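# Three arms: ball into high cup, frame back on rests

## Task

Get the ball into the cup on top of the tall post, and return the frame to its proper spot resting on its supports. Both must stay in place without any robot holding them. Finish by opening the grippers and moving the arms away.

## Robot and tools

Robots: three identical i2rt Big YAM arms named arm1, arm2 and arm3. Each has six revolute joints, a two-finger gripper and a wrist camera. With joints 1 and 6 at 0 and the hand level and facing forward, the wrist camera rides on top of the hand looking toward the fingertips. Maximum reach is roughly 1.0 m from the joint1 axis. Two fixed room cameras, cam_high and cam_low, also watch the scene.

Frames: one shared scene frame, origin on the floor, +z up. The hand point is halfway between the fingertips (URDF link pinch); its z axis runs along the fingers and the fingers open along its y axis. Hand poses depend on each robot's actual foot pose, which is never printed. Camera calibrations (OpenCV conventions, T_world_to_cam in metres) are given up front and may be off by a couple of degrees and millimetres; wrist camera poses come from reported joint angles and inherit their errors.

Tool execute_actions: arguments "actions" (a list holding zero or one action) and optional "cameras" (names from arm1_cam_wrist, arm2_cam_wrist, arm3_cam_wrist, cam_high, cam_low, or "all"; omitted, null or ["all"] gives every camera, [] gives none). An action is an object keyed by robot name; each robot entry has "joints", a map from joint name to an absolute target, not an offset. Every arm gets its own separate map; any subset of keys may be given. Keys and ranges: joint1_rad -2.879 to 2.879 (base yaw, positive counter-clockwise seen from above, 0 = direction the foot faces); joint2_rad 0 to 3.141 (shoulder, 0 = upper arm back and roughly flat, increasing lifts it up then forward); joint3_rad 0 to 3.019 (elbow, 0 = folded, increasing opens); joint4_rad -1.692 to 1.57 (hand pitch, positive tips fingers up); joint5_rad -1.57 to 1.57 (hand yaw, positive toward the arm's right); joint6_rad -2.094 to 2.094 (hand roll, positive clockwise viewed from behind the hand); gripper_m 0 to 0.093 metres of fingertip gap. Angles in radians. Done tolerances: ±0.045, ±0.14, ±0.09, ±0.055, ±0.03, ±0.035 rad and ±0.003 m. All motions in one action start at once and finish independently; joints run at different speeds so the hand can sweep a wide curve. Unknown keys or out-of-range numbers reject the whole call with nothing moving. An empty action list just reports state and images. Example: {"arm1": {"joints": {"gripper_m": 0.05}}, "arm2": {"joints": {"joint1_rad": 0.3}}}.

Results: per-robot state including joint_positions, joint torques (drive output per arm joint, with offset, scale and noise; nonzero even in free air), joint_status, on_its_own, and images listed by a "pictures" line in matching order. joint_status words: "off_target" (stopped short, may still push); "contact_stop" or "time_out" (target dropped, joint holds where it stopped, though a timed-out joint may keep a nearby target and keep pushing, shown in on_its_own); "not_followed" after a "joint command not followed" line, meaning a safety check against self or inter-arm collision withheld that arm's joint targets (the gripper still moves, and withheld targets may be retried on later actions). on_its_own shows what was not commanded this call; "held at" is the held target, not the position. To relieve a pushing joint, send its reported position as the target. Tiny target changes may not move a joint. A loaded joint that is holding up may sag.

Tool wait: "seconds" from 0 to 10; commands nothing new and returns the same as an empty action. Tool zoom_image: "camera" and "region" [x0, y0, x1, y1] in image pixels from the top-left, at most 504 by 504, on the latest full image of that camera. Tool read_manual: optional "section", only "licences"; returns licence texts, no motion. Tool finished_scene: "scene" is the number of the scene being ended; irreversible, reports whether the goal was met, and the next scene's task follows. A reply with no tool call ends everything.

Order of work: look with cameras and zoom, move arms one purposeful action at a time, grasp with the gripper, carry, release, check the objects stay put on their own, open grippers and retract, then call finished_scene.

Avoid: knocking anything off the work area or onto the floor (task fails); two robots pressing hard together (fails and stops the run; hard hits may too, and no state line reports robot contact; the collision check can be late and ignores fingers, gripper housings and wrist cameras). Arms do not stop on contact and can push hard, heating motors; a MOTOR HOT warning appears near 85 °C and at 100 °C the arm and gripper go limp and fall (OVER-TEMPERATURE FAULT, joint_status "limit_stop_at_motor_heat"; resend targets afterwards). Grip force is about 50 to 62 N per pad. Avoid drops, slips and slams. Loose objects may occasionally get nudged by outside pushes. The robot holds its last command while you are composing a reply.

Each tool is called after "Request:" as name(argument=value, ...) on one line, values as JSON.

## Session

Request:
execute_actions(actions=[])

Scene clock: 0.00 s.
Joint torques (N m, as the arm reports them, + toward a larger angle): no reading
arm1.joint_positions: joint1_rad=-0.352 joint2_rad=+0.601 joint3_rad=+1.399 joint4_rad=-1.388 joint5_rad=-0.116 joint6_rad=-0.099 gripper_m=+0.095
arm1.joint_status: not commanded
arm1.hand: x=+1.2404 y=+0.0620 z=+1.3471 quat_wxyz=(-0.061, +0.876, -0.094, -0.469) (m; scene frame)
arm2.joint_positions: joint1_rad=-0.070 joint2_rad=+0.613 joint3_rad=+1.355 joint4_rad=-1.150 joint5_rad=+0.279 joint6_rad=-0.136 gripper_m=+0.094
arm2.joint_status: not commanded
arm2.hand: x=-0.6625 y=+1.0064 z=+1.3588 quat_wxyz=(-0.368, -0.465, -0.689, +0.417) (m; scene frame)
arm3.joint_positions: joint1_rad=+0.039 joint2_rad=+0.442 joint3_rad=+1.383 joint4_rad=-1.410 joint5_rad=-0.128 joint6_rad=-0.373 gripper_m=+0.095
arm3.joint_status: not commanded
arm3.hand: x=-0.6749 y=-1.1094 z=+1.3647 quat_wxyz=(-0.469, +0.595, -0.609, -0.235) (m; scene frame)
pictures: arm1_cam_wrist, arm2_cam_wrist, arm3_cam_wrist, cam_high, cam_low
camera_calibration (this result's frames):
arm1_cam_wrist: T_world_to_cam=[[0.210245, 0.977513, 0.0162717, -0.343984], [0.904415, -0.188148, -0.382929, -0.586319], [-0.371256, 0.0952252, -0.923635, 1.81995], [0, 0, 0, 1]] pos_world=[1.27827, 0.0526284, 1.46205]
arm2_cam_wrist: T_world_to_cam=[[-0.947867, -0.229533, 0.221047, -0.696514], [-0.312722, 0.803355, -0.50678, -0.322305], [-0.0612567, -0.549486, -0.833254, 1.76985], [0, 0, 0, 1]] pos_world=[-0.65258, 1.07156, 1.46536]
arm3_cam_wrist: T_world_to_cam=[[0.94132, -0.184287, 0.282763, 0.0428278], [-0.0529701, -0.90806, -0.415478, -0.474808], [0.333332, 0.37612, -0.864536, 1.94216], [0, 0, 0, 1]] pos_world=[-0.712851, -1.15375, 1.46969]
Images, in order (width x height): arm1_cam_wrist 504x504, arm2_cam_wrist 504x504, arm3_cam_wrist 504x504, cam_high 504x504, cam_low 504x504.

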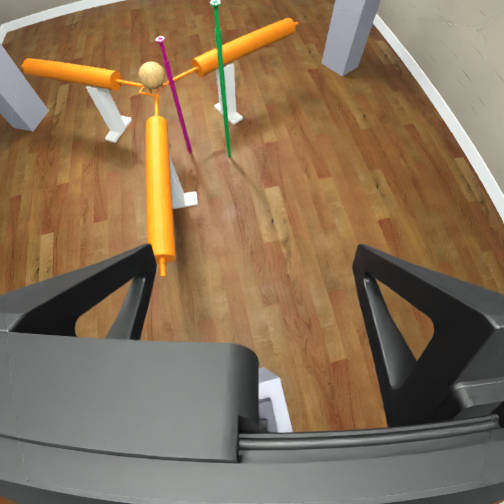

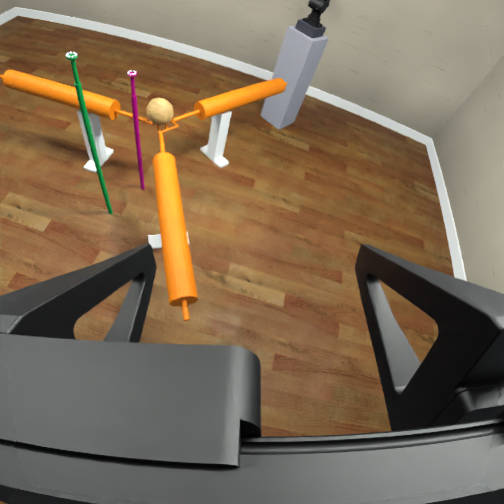

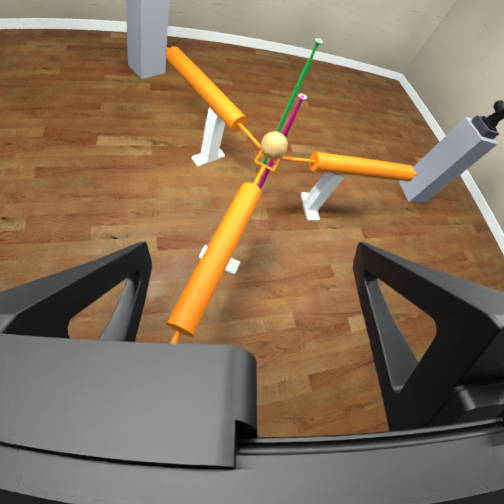

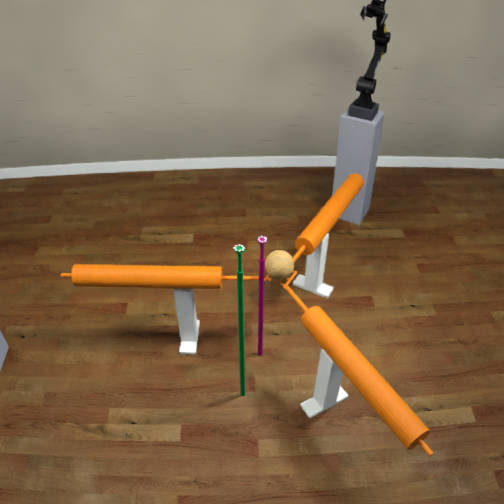

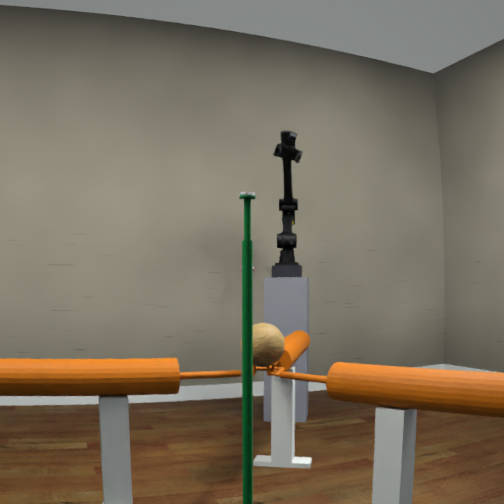

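Request:
zoom_image(camera="cam_high", region=[210, 220, 340, 410])

Request:
zoom_image(camera="cam_high", region=[40, 240, 140, 310])

Request:
zoom_image(camera="cam_high", region=[370, 390, 470, 480])

Request:
zoom_image(camera="cam_low", region=[200, 180, 340, 400])

Request:
zoom_image(camera="cam_high", region=[310, 60, 420, 240])

Request:
zoom_image(camera="cam_high", region=[250, 235, 320, 305])

Region (210, 220, 340, 410) of cam_high's 504x504 image, scaled by 2.653, with more detail than that image has; it fills the left 345 columns of this view, and the rest is white.

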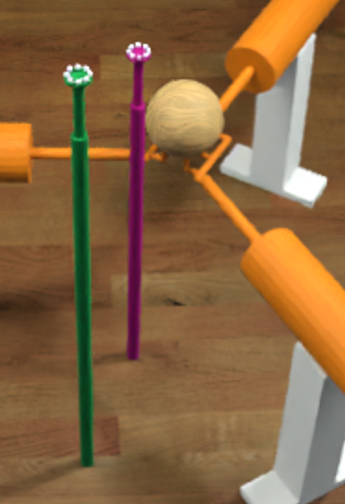

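Region (40, 240, 140, 310) of cam_high's 504x504 image, scaled by 5.040, with more detail than that image has; it fills the top 353 rows of this view, and the rest is white.

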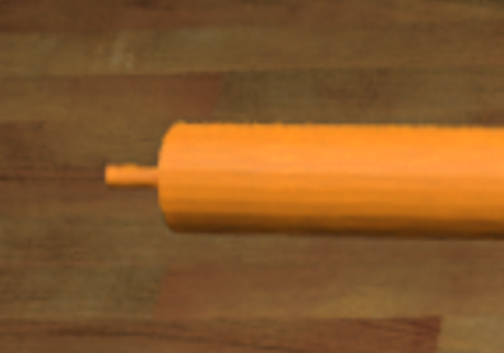

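Region (370, 390, 470, 480) of cam_high's 504x504 image, scaled by 5.040, with more detail than that image has; it fills the top 454 rows of this view, and the rest is white.

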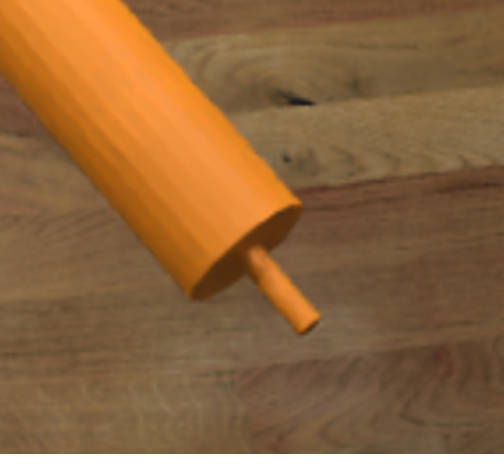

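Region (200, 180, 340, 400) of cam_low's 504x504 image, scaled by 2.291, with more detail than that image has; it fills the left 321 columns of this view, and the rest is white.

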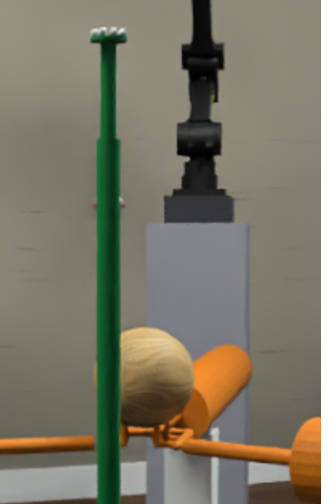

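Region (310, 60, 420, 240) of cam_high's 504x504 image, scaled by 2.800, with more detail than that image has.

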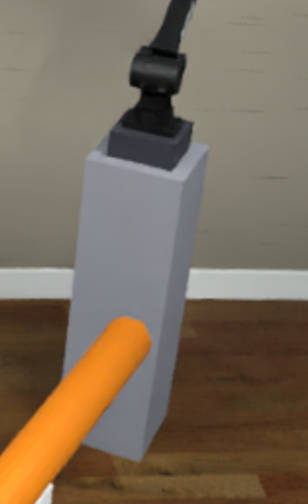

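Region (250, 235, 320, 305) of cam_high's 504x504 image, scaled by 7.200, with more detail than that image has.

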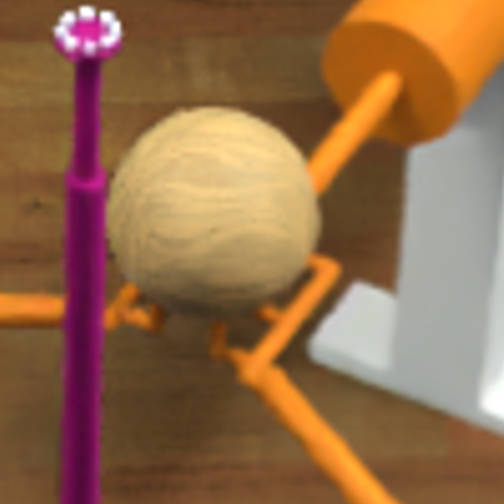

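Request:
execute_actions(actions=[{"arm1":{"joints":{"joint1_rad":0.382,"joint2_rad":2.548,"joint3_rad":1.582,"joint4_rad":-0.592,"joint5_rad":0,"joint6_rad":0.418,"gripper_m":0.093}},"arm2":{"joints":{"joint1_rad":-0.215,"joint2_rad":2.415,"joint3_rad":1.294,"joint4_rad":-0.443,"joint5_rad":0,"joint6_rad":-0.205,"gripper_m":0.093}},"arm3":{"joints":{"joint1_rad":0.320,"joint2_rad":2.386,"joint3_rad":0.594,"joint4_rad":0.225,"joint5_rad":0,"joint6_rad":0.375,"gripper_m":0.093}}}])

Scene clock: 87.50 s.
Joint torques (N m, as the arm reports them, + toward a larger angle): arm1=[ -2.51 -26.15   5.98   0.61  -0.09  -0.01] | arm2=[  0.64 -18.74   3.43   0.21  -0.09  -0.22] | arm3=[-0.15 -9.26 -1.75  0.44  0.29  0.16]
arm1.joint_positions: joint1_rad=+0.392 joint2_rad=+2.545 joint3_rad=+1.580 joint4_rad=-0.602 joint5_rad=+0.000 joint6_rad=+0.406 gripper_m=+0.093
arm1.joint_status: all done
arm1.hand: x=+0.8977 y=-0.2118 z=+0.5363 quat_wxyz=(+0.000, +1.000, -0.019, -0.002) (m; scene frame)
arm2.joint_positions: joint1_rad=-0.208 joint2_rad=+2.415 joint3_rad=+1.292 joint4_rad=-0.455 joint5_rad=+0.003 joint6_rad=-0.190 gripper_m=+0.093
arm2.joint_status: all done
arm2.hand: x=-0.5763 y=+0.7639 z=+0.5334 quat_wxyz=(+0.003, -0.516, -0.856, -0.001) (m; scene frame)
arm3.joint_positions: joint1_rad=+0.312 joint2_rad=+2.372 joint3_rad=+0.598 joint4_rad=+0.211 joint5_rad=-0.003 joint6_rad=+0.365 gripper_m=+0.093
arm3.joint_status: all done
arm3.hand: x=-0.6716 y=-0.9962 z=+0.5377 quat_wxyz=(-0.001, +0.481, -0.877, -0.003) (m; scene frame)
pictures: arm1_cam_wrist, arm2_cam_wrist, arm3_cam_wrist, cam_high, cam_low
camera_calibration (this result's frames):
arm1_cam_wrist: T_world_to_cam=[[0.0336203, 0.99935, -0.0130459, 0.187853], [0.830912, -0.0206952, 0.556018, -1.0405], [0.555387, -0.0295335, -0.831068, 0.0619757], [0, 0, 0, 1]] pos_world=[0.823832, -0.207434, 0.632497]
arm2_cam_wrist: T_world_to_cam=[[-0.888125, -0.459482, -0.0105342, -0.154395], [-0.377967, 0.717143, 0.585531, -1.07317], [-0.261486, 0.524006, -0.810581, 0.00654185], [0, 0, 0, 1]] pos_world=[-0.541035, 0.695247, 0.632052]
arm3_cam_wrist: T_world_to_cam=[[0.847237, -0.531191, 0.00503694, 0.0349652], [-0.431025, -0.681871, 0.59099, -1.28516], [-0.310494, -0.502879, -0.806663, -0.155616], [0, 0, 0, 1]] pos_world=[-0.63188, -0.936, 0.633813]
Images, in order (width x height): arm1_cam_wrist 504x504, arm2_cam_wrist 504x504, arm3_cam_wrist 504x504, cam_high 504x504, cam_low 504x504.

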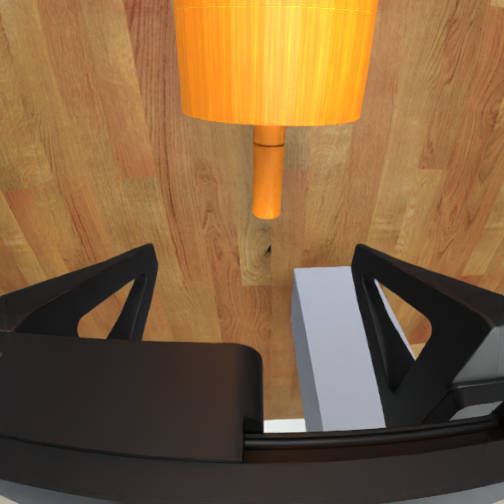

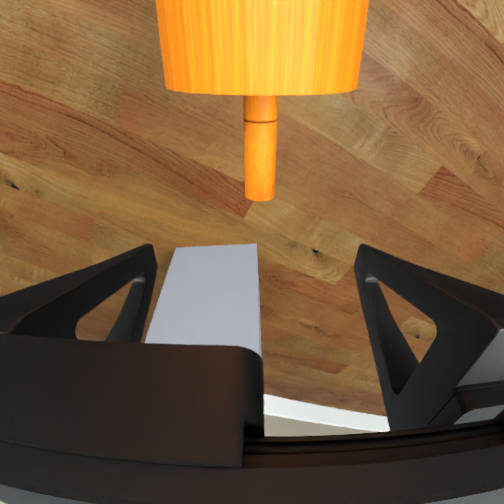

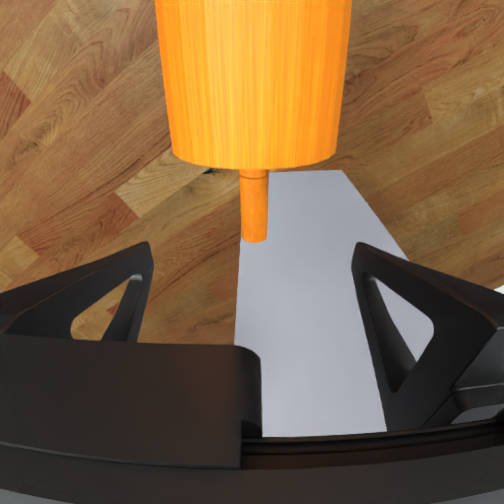

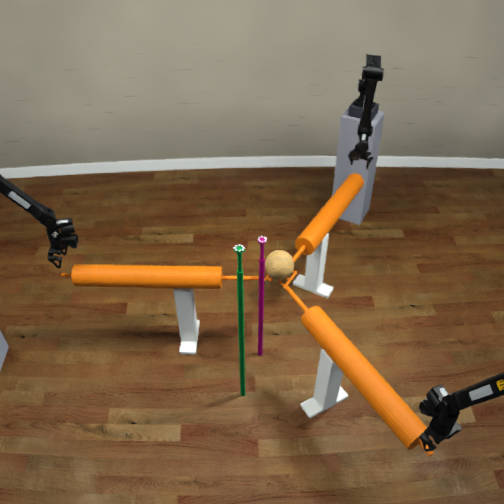

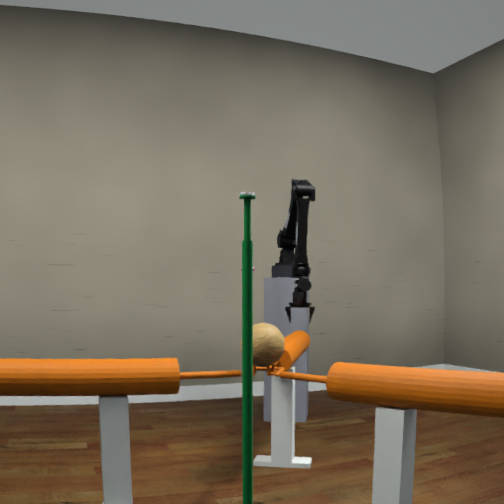

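Request:
execute_actions(actions=[])

Scene clock: 115.10 s.
Joint torques (N m, as the arm reports them, + toward a larger angle): arm1=[ -2.44 -25.81   6.23   0.59  -0.07   0.05] | arm2=[  0.17 -19.     3.51   0.2   -0.12  -0.18] | arm3=[-0.29 -9.36 -1.78  0.47  0.27  0.18]
arm1.joint_positions: joint1_rad=+0.392 joint2_rad=+2.545 joint3_rad=+1.580 joint4_rad=-0.602 joint5_rad=+0.000 joint6_rad=+0.406 gripper_m=+0.093
arm1.joint_status: all done
arm1.hand: x=+0.8977 y=-0.2118 z=+0.5363 quat_wxyz=(+0.000, +1.000, -0.019, -0.002) (m; scene frame)
arm2.joint_positions: joint1_rad=-0.208 joint2_rad=+2.415 joint3_rad=+1.292 joint4_rad=-0.455 joint5_rad=+0.003 joint6_rad=-0.190 gripper_m=+0.093
arm2.joint_status: all done
arm2.hand: x=-0.5763 y=+0.7639 z=+0.5334 quat_wxyz=(+0.003, -0.516, -0.856, -0.001) (m; scene frame)
arm3.joint_positions: joint1_rad=+0.312 joint2_rad=+2.372 joint3_rad=+0.598 joint4_rad=+0.211 joint5_rad=-0.003 joint6_rad=+0.365 gripper_m=+0.093
arm3.joint_status: all done
arm3.hand: x=-0.6716 y=-0.9962 z=+0.5377 quat_wxyz=(-0.001, +0.481, -0.877, -0.003) (m; scene frame)
pictures: arm1_cam_wrist, arm2_cam_wrist, arm3_cam_wrist, cam_high, cam_low
camera_calibration (this result's frames):
arm1_cam_wrist: T_world_to_cam=[[0.0336203, 0.99935, -0.0130459, 0.187853], [0.830912, -0.0206952, 0.556018, -1.0405], [0.555387, -0.0295335, -0.831068, 0.0619757], [0, 0, 0, 1]] pos_world=[0.823832, -0.207434, 0.632497]
arm2_cam_wrist: T_world_to_cam=[[-0.888125, -0.459482, -0.0105342, -0.154395], [-0.377967, 0.717143, 0.585531, -1.07317], [-0.261486, 0.524006, -0.810581, 0.00654185], [0, 0, 0, 1]] pos_world=[-0.541035, 0.695247, 0.632052]
arm3_cam_wrist: T_world_to_cam=[[0.847237, -0.531191, 0.00503694, 0.0349652], [-0.431025, -0.681871, 0.59099, -1.28516], [-0.310494, -0.502879, -0.806663, -0.155616], [0, 0, 0, 1]] pos_world=[-0.63188, -0.936, 0.633813]
Images, in order (width x height): arm1_cam_wrist 504x504, arm2_cam_wrist 504x504, arm3_cam_wrist 504x504, cam_high 504x504, cam_low 504x504.

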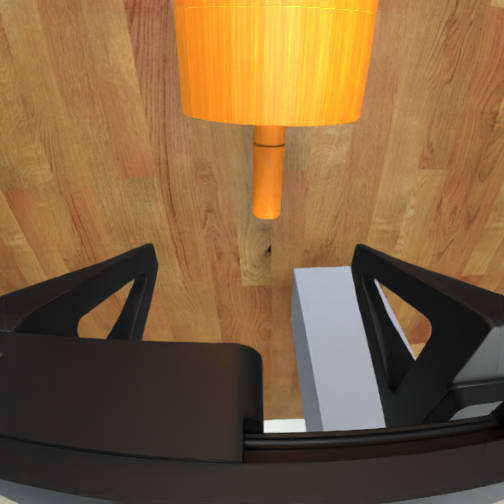

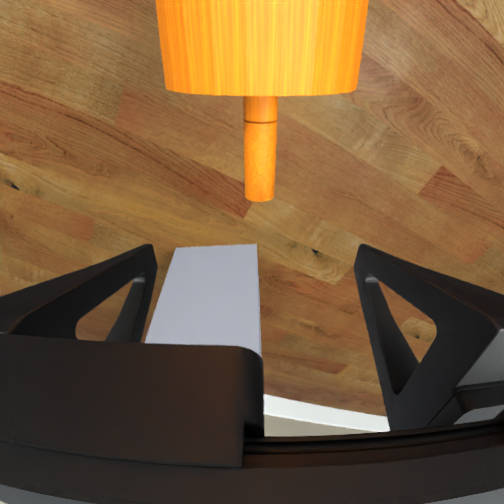

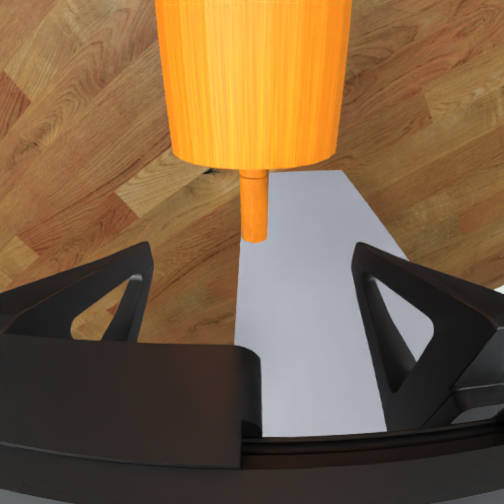

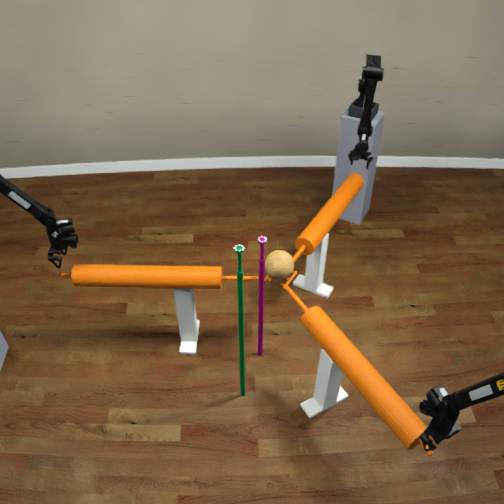

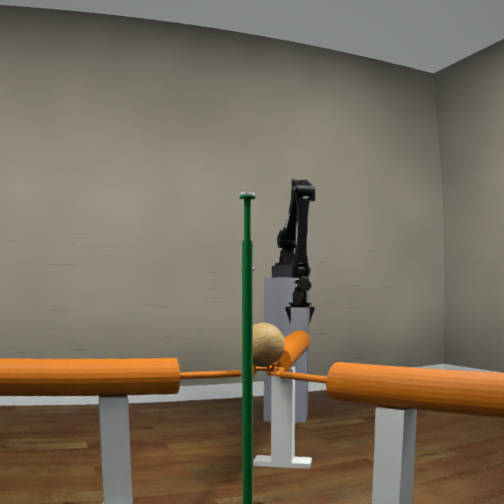

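Request:
execute_actions(actions=[{"arm1":{"joints":{"joint1_rad":0.363,"joint2_rad":2.768,"joint3_rad":1.757,"joint4_rad":-0.526,"joint5_rad":0,"joint6_rad":0.406}},"arm2":{"joints":{"joint1_rad":-0.212,"joint2_rad":2.642,"joint3_rad":1.468,"joint4_rad":-0.368,"joint5_rad":0,"joint6_rad":-0.190}},"arm3":{"joints":{"joint1_rad":0.349,"joint2_rad":2.734,"joint3_rad":0.760,"joint4_rad":0.417,"joint5_rad":0,"joint6_rad":0.403}}}], cameras=["arm1_cam_wrist","arm2_cam_wrist","arm3_cam_wrist"])

Scene clock: 193.40 s.
Joint torques (N m, as the arm reports them, + toward a larger angle): arm1=[ -2.43 -22.07   7.44   0.3    0.59  -0.07] | arm2=[  0.85 -17.59   4.32   0.     0.1    0.02] | arm3=[-0.09 -2.64 -0.65 -0.23 -2.91  0.42]
arm1.joint_positions: joint1_rad=+0.376 joint2_rad=+2.707 joint3_rad=+1.744 joint4_rad=-0.525 joint5_rad=-0.013 joint6_rad=+0.406 gripper_m=+0.093
arm1.joint_status: all done
arm1.hand: x=+0.8568 y=-0.2191 z=+0.4787 quat_wxyz=(+0.021, +0.999, -0.027, -0.036) (m; scene frame)
arm2.joint_positions: joint1_rad=-0.208 joint2_rad=+2.610 joint3_rad=+1.455 joint4_rad=-0.372 joint5_rad=-0.002 joint6_rad=-0.192 gripper_m=+0.093
arm2.joint_status: all done
arm2.hand: x=-0.5657 y=+0.7316 z=+0.4608 quat_wxyz=(-0.017, -0.516, -0.857, +0.014) (m; scene frame)
arm3.joint_positions: joint1_rad=+0.338 joint2_rad=+2.606 joint3_rad=+0.741 joint4_rad=+0.427 joint5_rad=+0.066 joint6_rad=+0.370 gripper_m=+0.093
arm3.joint_status: joint5_rad time_out (moved +0.069 of +0.003); the others done
arm3.on_its_own: joint5_rad reads +0.066 and still pushes toward +0.000 since a time_out
arm3.hand: x=-0.6599 y=-0.9593 z=+0.4689 quat_wxyz=(-0.067, +0.487, -0.870, -0.029) (m; scene frame)
pictures: arm1_cam_wrist, arm2_cam_wrist, arm3_cam_wrist
camera_calibration (this result's frames):
arm1_cam_wrist: T_world_to_cam=[[0.0466032, 0.997324, -0.0563261, 0.204966], [0.867517, -0.0124541, 0.497252, -0.976009], [0.49522, -0.0720374, -0.865776, 0.0954329], [0, 0, 0, 1]] pos_world=[0.789891, -0.209698, 0.579491]
arm2_cam_wrist: T_world_to_cam=[[-0.887056, -0.461626, -0.00574572, -0.160569], [-0.390206, 0.743048, 0.543709, -1.01005], [-0.246721, 0.484542, -0.839254, 0.0178561], [0, 0, 0, 1]] pos_world=[-0.532156, 0.667742, 0.563237]
arm3_cam_wrist: T_world_to_cam=[[0.854703, -0.518545, 0.0243522, 0.0530189], [-0.467424, -0.748339, 0.470641, -1.24566], [-0.225825, -0.413641, -0.881989, -0.0121495], [0, 0, 0, 1]] pos_world=[-0.630308, -0.909706, 0.57425]
Images, in order (width x height): arm1_cam_wrist 504x504, arm2_cam_wrist 504x504, arm3_cam_wrist 504x504.

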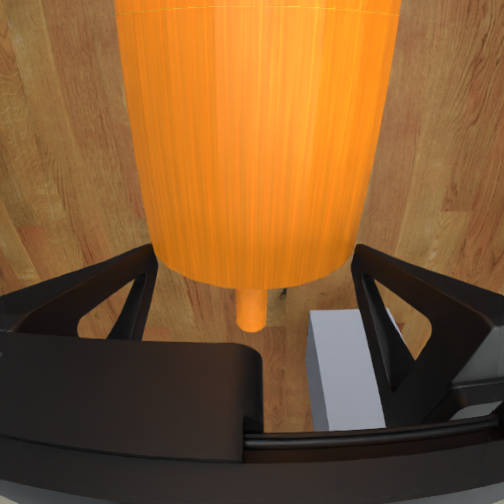

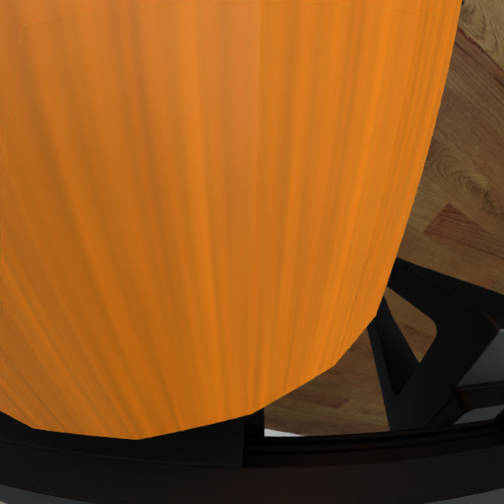

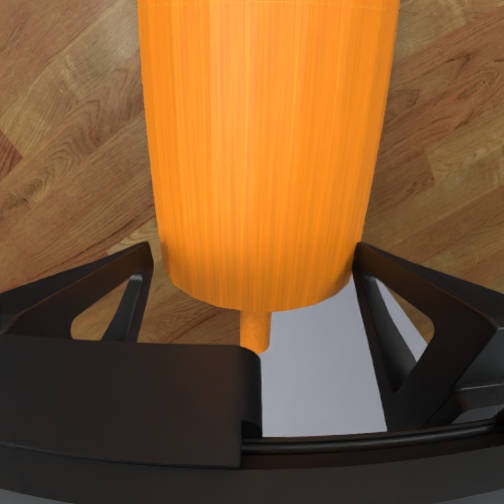

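Request:
execute_actions(actions=[{"arm1":{"joints":{"joint2_rad":2.56,"joint3_rad":1.60,"joint4_rad":-0.60,"joint5_rad":0}},"arm2":{"joints":{"joint2_rad":2.44,"joint3_rad":1.31,"joint4_rad":-0.45,"joint5_rad":0}},"arm3":{"joints":{"joint2_rad":2.40,"joint3_rad":0.60,"joint4_rad":0.23,"joint5_rad":0}}}])

Scene clock: 223.67 s.
Joint torques (N m, as the arm reports them, + toward a larger angle): arm1=[ -3.   -24.53   5.93   0.21   0.15  -0.08] | arm2=[  0.54 -19.48   3.39  -0.36   0.09  -0.01] | arm3=[ -0.18 -10.52  -1.65  -0.1   -0.02   0.17]
arm1.joint_positions: joint1_rad=+0.374 joint2_rad=+2.539 joint3_rad=+1.603 joint4_rad=-0.594 joint5_rad=-0.003 joint6_rad=+0.406 gripper_m=+0.093
arm1.joint_status: all done
arm1.hand: x=+0.8779 y=-0.2089 z=+0.5453 quat_wxyz=(+0.009, +0.999, -0.028, -0.019) (m; scene frame)
arm2.joint_positions: joint1_rad=-0.208 joint2_rad=+2.435 joint3_rad=+1.309 joint4_rad=-0.444 joint5_rad=-0.002 joint6_rad=-0.192 gripper_m=+0.093
arm2.joint_status: all done
arm2.hand: x=-0.5742 y=+0.7598 z=+0.5261 quat_wxyz=(-0.001, -0.516, -0.857, -0.001) (m; scene frame)
arm3.joint_positions: joint1_rad=+0.339 joint2_rad=+2.397 joint3_rad=+0.603 joint4_rad=+0.233 joint5_rad=+0.004 joint6_rad=+0.394 gripper_m=+0.093
arm3.joint_status: all done
arm3.hand: x=-0.6776 y=-0.9965 z=+0.5313 quat_wxyz=(-0.004, +0.480, -0.877, -0.001) (m; scene frame)
pictures: arm1_cam_wrist, arm2_cam_wrist, arm3_cam_wrist, cam_high, cam_low
camera_calibration (this result's frames):
arm1_cam_wrist: T_world_to_cam=[[0.049924, 0.998263, -0.0312808, 0.18117], [0.848956, -0.0259174, 0.527827, -1.03051], [0.5261, -0.0529073, -0.848775, 0.110999], [0, 0, 0, 1]] pos_world=[0.807416, -0.201691, 0.643812]
arm2_cam_wrist: T_world_to_cam=[[-0.887175, -0.46123, -0.0137203, -0.150979], [-0.383108, 0.719684, 0.579037, -1.06662], [-0.257195, 0.518963, -0.815186, 0.0121155], [0, 0, 0, 1]] pos_world=[-0.539457, 0.691702, 0.625414]
arm3_cam_wrist: T_world_to_cam=[[0.846153, -0.532846, 0.0100083, 0.0348926], [-0.436214, -0.681668, 0.587406, -1.28563], [-0.306175, -0.501401, -0.80923, -0.157072], [0, 0, 0, 1]] pos_world=[-0.638425, -0.936536, 0.62773]
Images, in order (width x height): arm1_cam_wrist 504x504, arm2_cam_wrist 504x504, arm3_cam_wrist 504x504, cam_high 504x504, cam_low 504x504.

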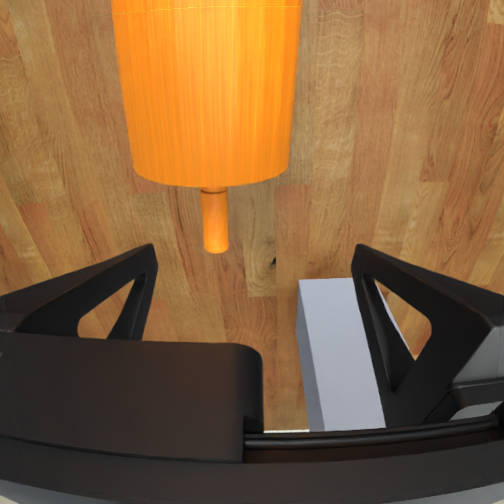

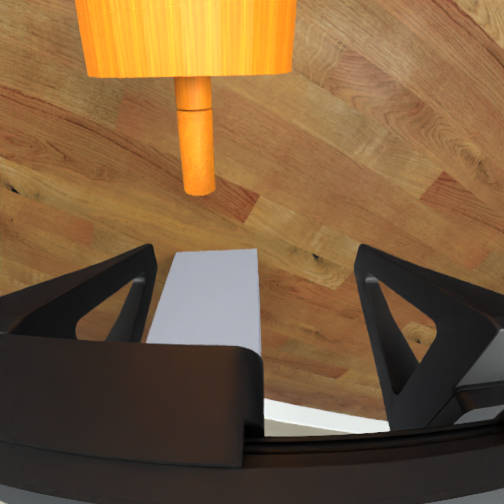

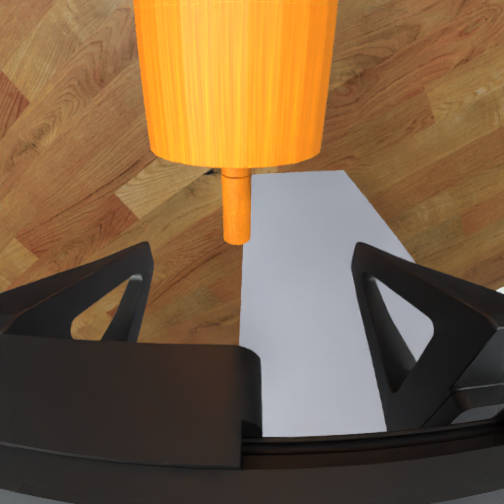

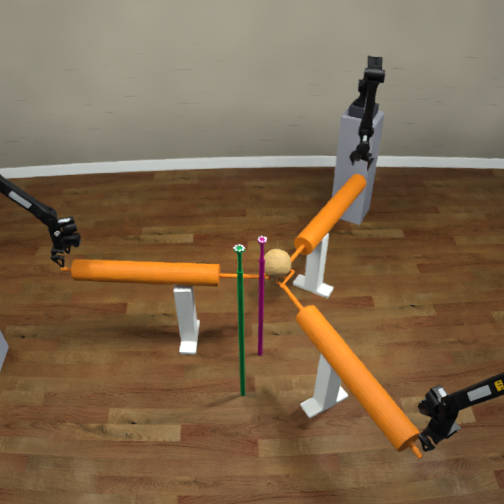

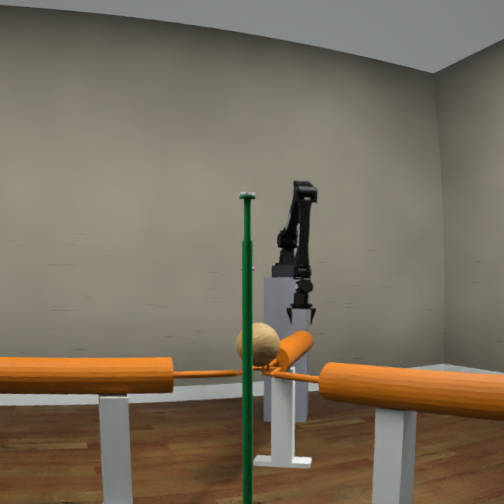

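Request:
zoom_image(camera="arm1_cam_wrist", region=[150, 150, 290, 290])

Request:
zoom_image(camera="arm2_cam_wrist", region=[130, 60, 270, 200])

Request:
zoom_image(camera="arm3_cam_wrist", region=[170, 130, 310, 270])

Request:
zoom_image(camera="cam_high", region=[200, 220, 340, 360])

Region (150, 150, 290, 290) of arm1_cam_wrist's 504x504 image, scaled by 3.600, with more detail than that image has.

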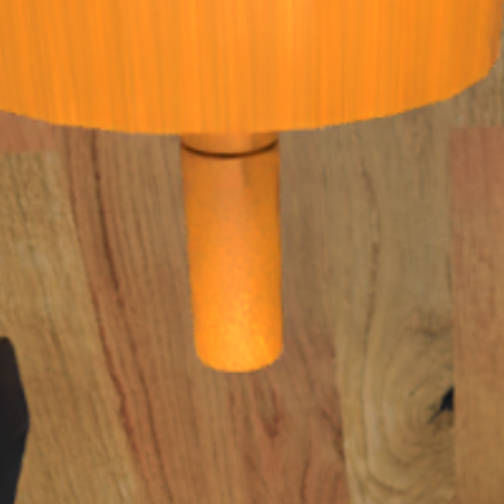

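Region (130, 60, 270, 200) of arm2_cam_wrist's 504x504 image, scaled by 3.600, with more detail than that image has.

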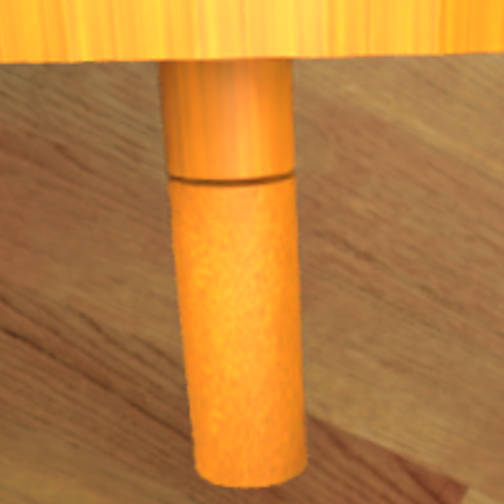

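Region (170, 130, 310, 270) of arm3_cam_wrist's 504x504 image, scaled by 3.600, with more detail than that image has.

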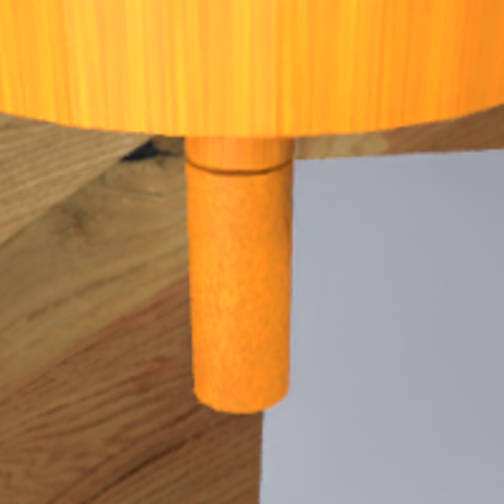

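Region (200, 220, 340, 360) of cam_high's 504x504 image, scaled by 3.600, with more detail than that image has.

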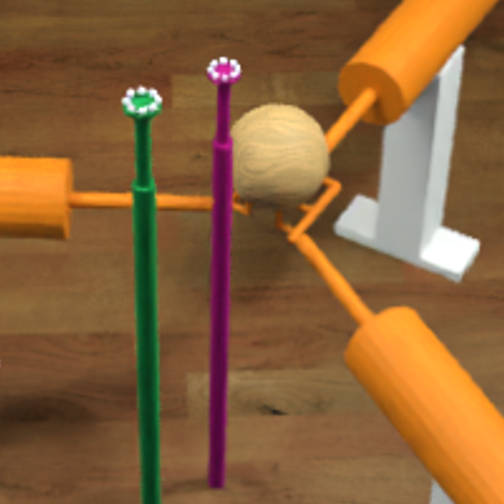

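Request:
zoom_image(camera="cam_low", region=[210, 310, 310, 410])

Request:
zoom_image(camera="cam_high", region=[250, 240, 310, 300])

Region (210, 310, 310, 410) of cam_low's 504x504 image, scaled by 5.040, with more detail than that image has.

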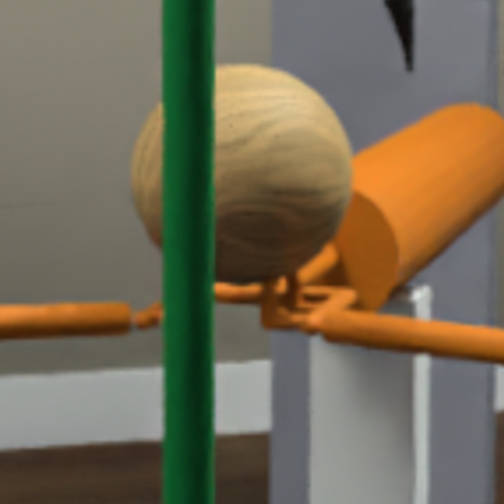

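Region (250, 240, 310, 300) of cam_high's 504x504 image, scaled by 8.400, with more detail than that image has.

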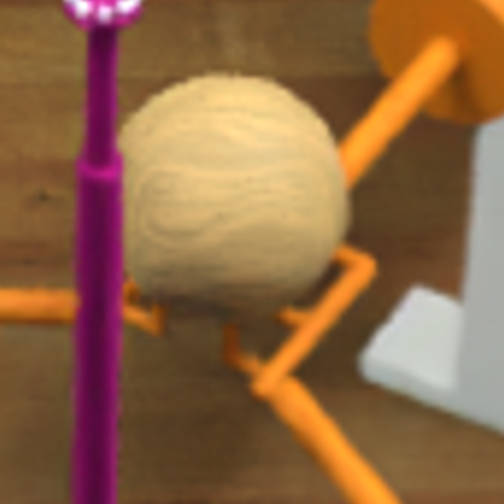

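Request:
execute_actions(actions=[{"arm1":{"joints":{"joint1_rad":0.463,"joint2_rad":2.62,"joint3_rad":1.60,"joint4_rad":-0.585,"joint5_rad":0,"joint6_rad":0.524}},"arm2":{"joints":{"joint1_rad":-0.119,"joint2_rad":2.49,"joint3_rad":1.365,"joint4_rad":-0.470,"joint5_rad":0,"joint6_rad":-0.055}},"arm3":{"joints":{"joint1_rad":0.434,"joint2_rad":2.495,"joint3_rad":0.558,"joint4_rad":0.340,"joint5_rad":0,"joint6_rad":0.528}}}], cameras=["arm1_cam_wrist","arm2_cam_wrist","arm3_cam_wrist"])

Scene clock: 344.73 s.
Joint torques (N m, as the arm reports them, + toward a larger angle): arm1=[ -2.79 -24.15   5.46   0.4    0.05   0.08] | arm2=[ -0.24 -17.26   5.27  -0.76   0.06   0.17] | arm3=[-0.8  -9.29 -3.28  0.32  0.02  0.21]
arm1.joint_positions: joint1_rad=+0.473 joint2_rad=+2.600 joint3_rad=+1.603 joint4_rad=-0.594 joint5_rad=-0.002 joint6_rad=+0.512 gripper_m=+0.093
arm1.joint_status: all done
arm1.hand: x=+0.9237 y=-0.2529 z=+0.5102 quat_wxyz=(-0.004, +0.999, -0.032, +0.009) (m; scene frame)
arm2.joint_positions: joint1_rad=-0.110 joint2_rad=+2.472 joint3_rad=+1.340 joint4_rad=-0.458 joint5_rad=-0.001 joint6_rad=-0.071 gripper_m=+0.093
arm2.joint_status: all done
arm2.hand: x=-0.5265 y=+0.7765 z=+0.5127 quat_wxyz=(+0.007, -0.526, -0.851, -0.006) (m; scene frame)
arm3.joint_positions: joint1_rad=+0.434 joint2_rad=+2.481 joint3_rad=+0.569 joint4_rad=+0.327 joint5_rad=+0.002 joint6_rad=+0.518 gripper_m=+0.093
arm3.joint_status: all done
arm3.hand: x=-0.7055 y=-1.0261 z=+0.5160 quat_wxyz=(+0.003, +0.467, -0.884, +0.008) (m; scene frame)
pictures: arm1_cam_wrist, arm2_cam_wrist, arm3_cam_wrist
camera_calibration (this result's frames):
arm1_cam_wrist: T_world_to_cam=[[0.0585924, 0.998275, -0.00373647, 0.19965], [0.817775, -0.0458509, 0.573708, -1.05166], [0.572547, -0.0366705, -0.819051, 0.000828374], [0, 0, 0, 1]] pos_world=[0.84785, -0.247495, 0.604771]
arm2_cam_wrist: T_world_to_cam=[[-0.897776, -0.440233, -0.0138849, -0.122856], [-0.36136, 0.718171, 0.594685, -1.04797], [-0.251828, 0.538911, -0.803839, -0.0137018], [0, 0, 0, 1]] pos_world=[-0.492441, 0.705918, 0.61049]
arm3_cam_wrist: T_world_to_cam=[[0.830399, -0.556839, 0.0191467, 0.00244765], [-0.453093, -0.654888, 0.604838, -1.30236], [-0.324259, -0.510932, -0.796118, -0.222129], [0, 0, 0, 1]] pos_world=[-0.664148, -0.965027, 0.610826]
Images, in order (width x height): arm1_cam_wrist 504x504, arm2_cam_wrist 504x504, arm3_cam_wrist 504x504.

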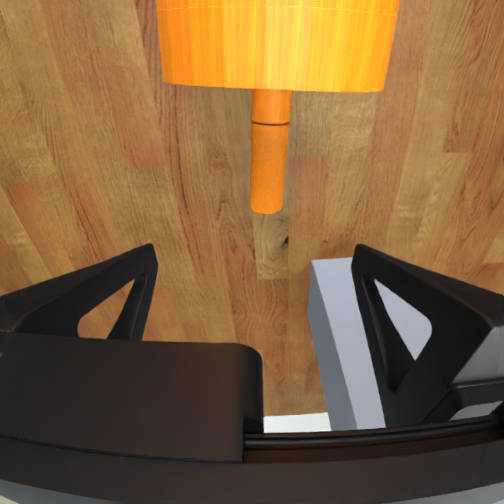

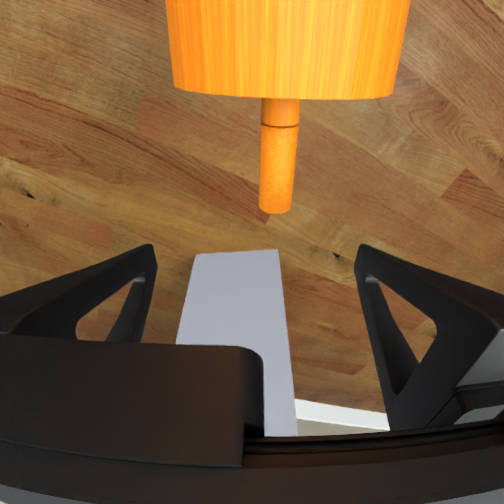

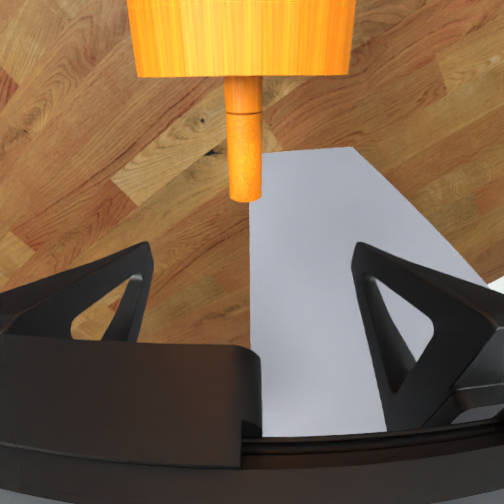

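Request:
zoom_image(camera="arm1_cam_wrist", region=[200, 85, 340, 225])

Request:
zoom_image(camera="arm2_cam_wrist", region=[210, 85, 350, 225])

Request:
zoom_image(camera="arm3_cam_wrist", region=[175, 70, 315, 210])

Region (200, 85, 340, 225) of arm1_cam_wrist's 504x504 image, scaled by 3.600, with more detail than that image has.

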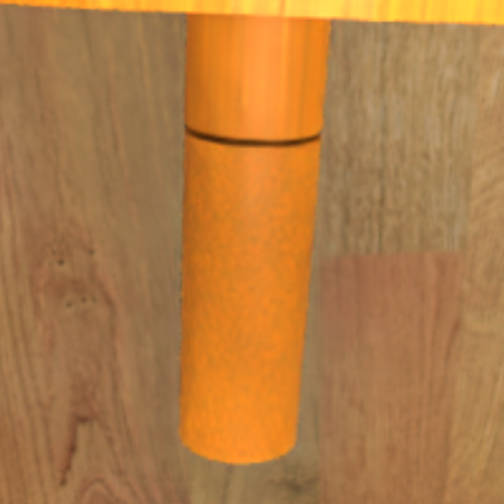

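Region (210, 85, 350, 225) of arm2_cam_wrist's 504x504 image, scaled by 3.600, with more detail than that image has.

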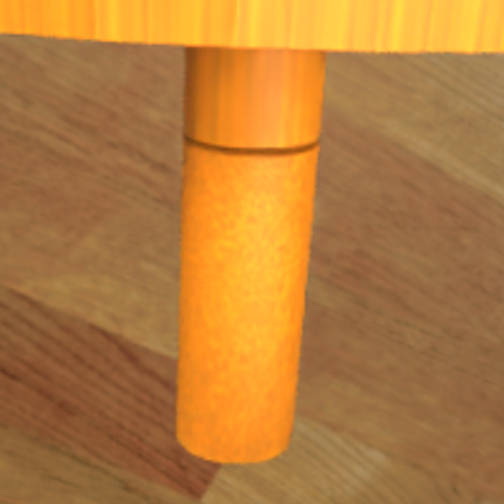

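Region (175, 70, 315, 210) of arm3_cam_wrist's 504x504 image, scaled by 3.600, with more detail than that image has.

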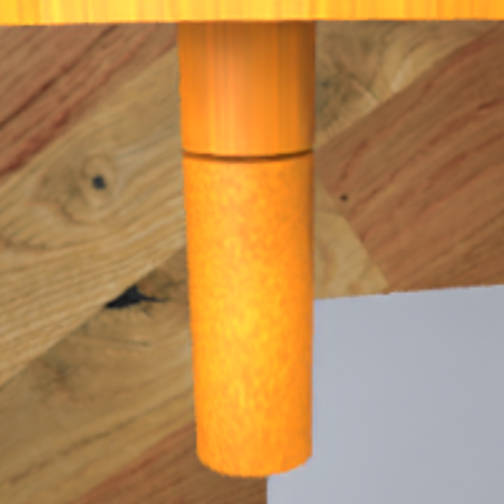

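Request:
execute_actions(actions=[{"arm1":{"joints":{"joint1_rad":0.436,"joint2_rad":2.790,"joint3_rad":1.715,"joint4_rad":-0.535,"joint5_rad":0,"joint6_rad":0.515}},"arm2":{"joints":{"joint1_rad":-0.142,"joint2_rad":2.676,"joint3_rad":1.445,"joint4_rad":-0.384,"joint5_rad":0,"joint6_rad":-0.058}},"arm3":{"joints":{"joint1_rad":0.420,"joint2_rad":2.736,"joint3_rad":0.685,"joint4_rad":0.422,"joint5_rad":0,"joint6_rad":0.522}}}], cameras=["arm1_cam_wrist","arm2_cam_wrist","arm3_cam_wrist"])

Scene clock: 417.87 s.
Joint torques (N m, as the arm reports them, + toward a larger angle): arm1=[ -2.38 -27.17   5.99   0.1   -0.05  -0.04] | arm2=[  0.33 -19.43   2.48  -0.16   0.05   0.13] | arm3=[ -1.86 -10.05  -4.4   -0.01   0.06   0.1 ]
arm1.joint_positions: joint1_rad=+0.443 joint2_rad=+2.784 joint3_rad=+1.701 joint4_rad=-0.540 joint5_rad=+0.001 joint6_rad=+0.512 gripper_m=+0.093
arm1.joint_status: all done
arm1.hand: x=+0.9322 y=-0.2296 z=+0.4253 quat_wxyz=(-0.012, +0.999, -0.047, +0.023) (m; scene frame)
arm2.joint_positions: joint1_rad=-0.136 joint2_rad=+2.677 joint3_rad=+1.443 joint4_rad=-0.388 joint5_rad=-0.001 joint6_rad=-0.069 gripper_m=+0.093
arm2.joint_status: all done
arm2.hand: x=-0.5443 y=+0.7850 z=+0.4252 quat_wxyz=(+0.020, -0.537, -0.843, -0.016) (m; scene frame)
arm3.joint_positions: joint1_rad=+0.433 joint2_rad=+2.732 joint3_rad=+0.695 joint4_rad=+0.416 joint5_rad=+0.002 joint6_rad=+0.518 gripper_m=+0.093
arm3.joint_status: all done
arm3.hand: x=-0.7068 y=-1.0454 z=+0.4447 quat_wxyz=(+0.013, +0.466, -0.884, +0.023) (m; scene frame)
pictures: arm1_cam_wrist, arm2_cam_wrist, arm3_cam_wrist
camera_calibration (this result's frames):
arm1_cam_wrist: T_world_to_cam=[[0.0880276, 0.996018, 0.0141398, 0.140038], [0.799574, -0.0791176, 0.595333, -1.00869], [0.594081, -0.0410999, -0.803355, -0.100426], [0, 0, 0, 1]] pos_world=[0.853854, -0.223413, 0.517847]
arm2_cam_wrist: T_world_to_cam=[[-0.909704, -0.414938, -0.0162766, -0.161642], [-0.334462, 0.708912, 0.62095, -0.997774], [-0.246117, 0.570325, -0.783681, -0.123206], [0, 0, 0, 1]] pos_world=[-0.511087, 0.71053, 0.520382]
arm3_cam_wrist: T_world_to_cam=[[0.829619, -0.557113, 0.0368458, -0.014635], [-0.452289, -0.631894, 0.629401, -1.25888], [-0.327365, -0.538828, -0.776207, -0.329356], [0, 0, 0, 1]] pos_world=[-0.665053, -0.981095, 0.537228]
Images, in order (width x height): arm1_cam_wrist 504x504, arm2_cam_wrist 504x504, arm3_cam_wrist 504x504.

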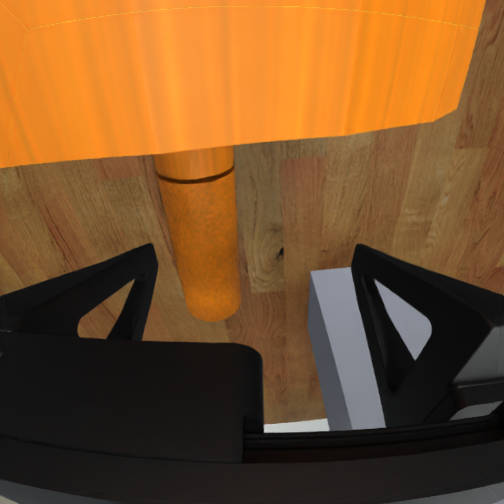

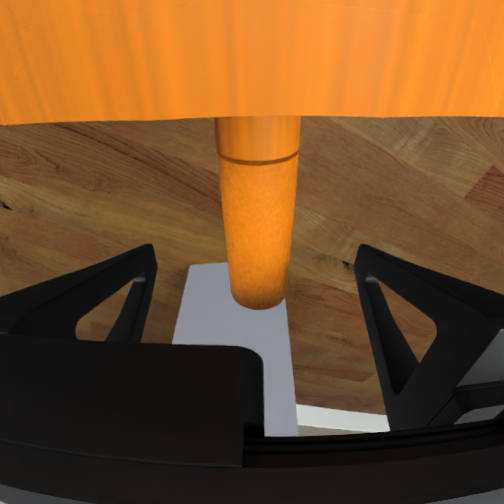

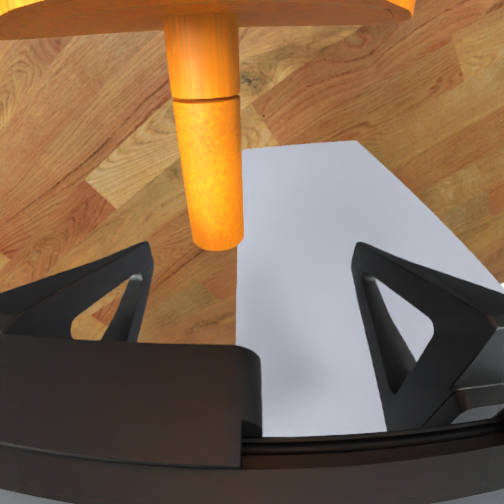

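Request:
execute_actions(actions=[{"arm1":{"joints":{"joint1_rad":0.456,"joint3_rad":1.768,"gripper_m":0.07}},"arm2":{"joints":{"joint3_rad":1.510,"gripper_m":0.07}},"arm3":{"joints":{"joint3_rad":0.748,"gripper_m":0.07}}}], cameras=["arm1_cam_wrist","arm2_cam_wrist","arm3_cam_wrist"])

Scene clock: 446.40 s.
Joint torques (N m, as the arm reports them, + toward a larger angle): arm1=[ -0.69 -26.98   7.5    0.29  -0.1   -0.05] | arm2=[  0.73 -20.68   4.12   0.09   0.05   0.14] | arm3=[ -1.42 -10.58  -3.44   0.06   0.07   0.11]
arm1.joint_positions: joint1_rad=+0.443 joint2_rad=+2.784 joint3_rad=+1.745 joint4_rad=-0.540 joint5_rad=+0.001 joint6_rad=+0.512 gripper_m=+0.070
arm1.joint_status: all done
arm1.hand: x=+0.9088 y=-0.2400 z=+0.4334 quat_wxyz=(-0.002, +0.999, -0.047, +0.003) (m; scene frame)
arm2.joint_positions: joint1_rad=-0.136 joint2_rad=+2.677 joint3_rad=+1.496 joint4_rad=-0.388 joint5_rad=-0.001 joint6_rad=-0.069 gripper_m=+0.070
arm2.joint_status: all done
arm2.hand: x=-0.5329 y=+0.7554 z=+0.4320 quat_wxyz=(-0.001, -0.537, -0.843, +0.000) (m; scene frame)
arm3.joint_positions: joint1_rad=+0.433 joint2_rad=+2.732 joint3_rad=+0.750 joint4_rad=+0.416 joint5_rad=+0.002 joint6_rad=+0.518 gripper_m=+0.070
arm3.joint_status: all done
arm3.hand: x=-0.7041 y=-1.0131 z=+0.4354 quat_wxyz=(-0.002, +0.467, -0.884, +0.000) (m; scene frame)
pictures: arm1_cam_wrist, arm2_cam_wrist, arm3_cam_wrist
camera_calibration (this result's frames):
arm1_cam_wrist: T_world_to_cam=[[0.0881604, 0.996079, -0.00734178, 0.161553], [0.823012, -0.0686867, 0.563856, -1.00076], [0.561141, -0.0557522, -0.82584, -0.0443196], [0, 0, 0, 1]] pos_world=[0.834266, -0.232129, 0.528871]
arm2_cam_wrist: T_world_to_cam=[[-0.909432, -0.415648, -0.0130479, -0.16418], [-0.345787, 0.738404, 0.578957, -0.987357], [-0.231007, 0.531034, -0.815254, -0.0468076], [0, 0, 0, 1]] pos_world=[-0.501539, 0.685684, 0.531335]
arm3_cam_wrist: T_world_to_cam=[[0.829533, -0.558368, 0.0100183, 0.0118851], [-0.455002, -0.665349, 0.591848, -1.25081], [-0.323803, -0.495516, -0.805987, -0.258937], [0, 0, 0, 1]] pos_world=[-0.662825, -0.953897, 0.531472]
Images, in order (width x height): arm1_cam_wrist 504x504, arm2_cam_wrist 504x504, arm3_cam_wrist 504x504.

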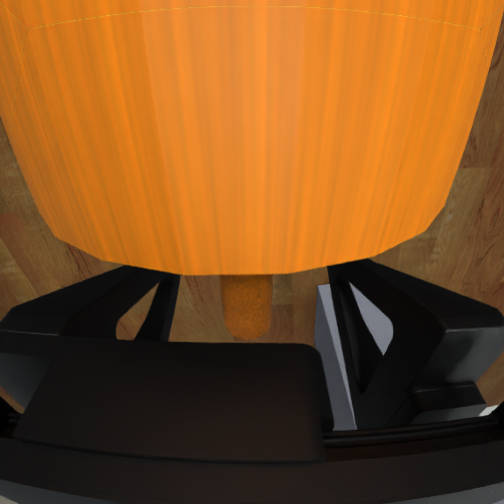

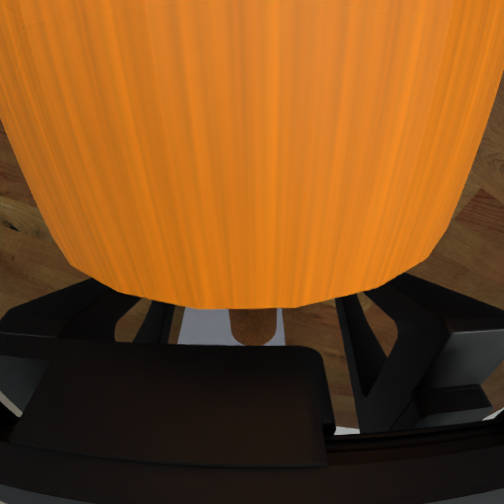

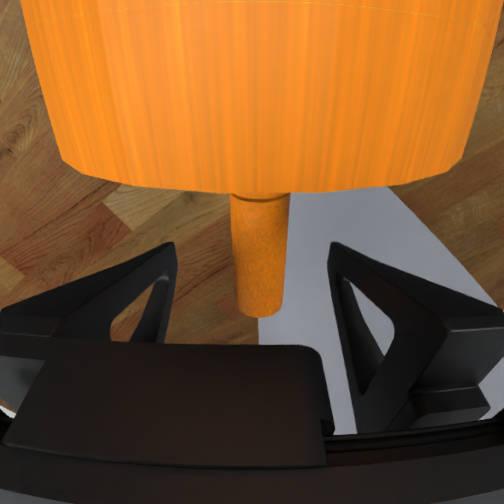

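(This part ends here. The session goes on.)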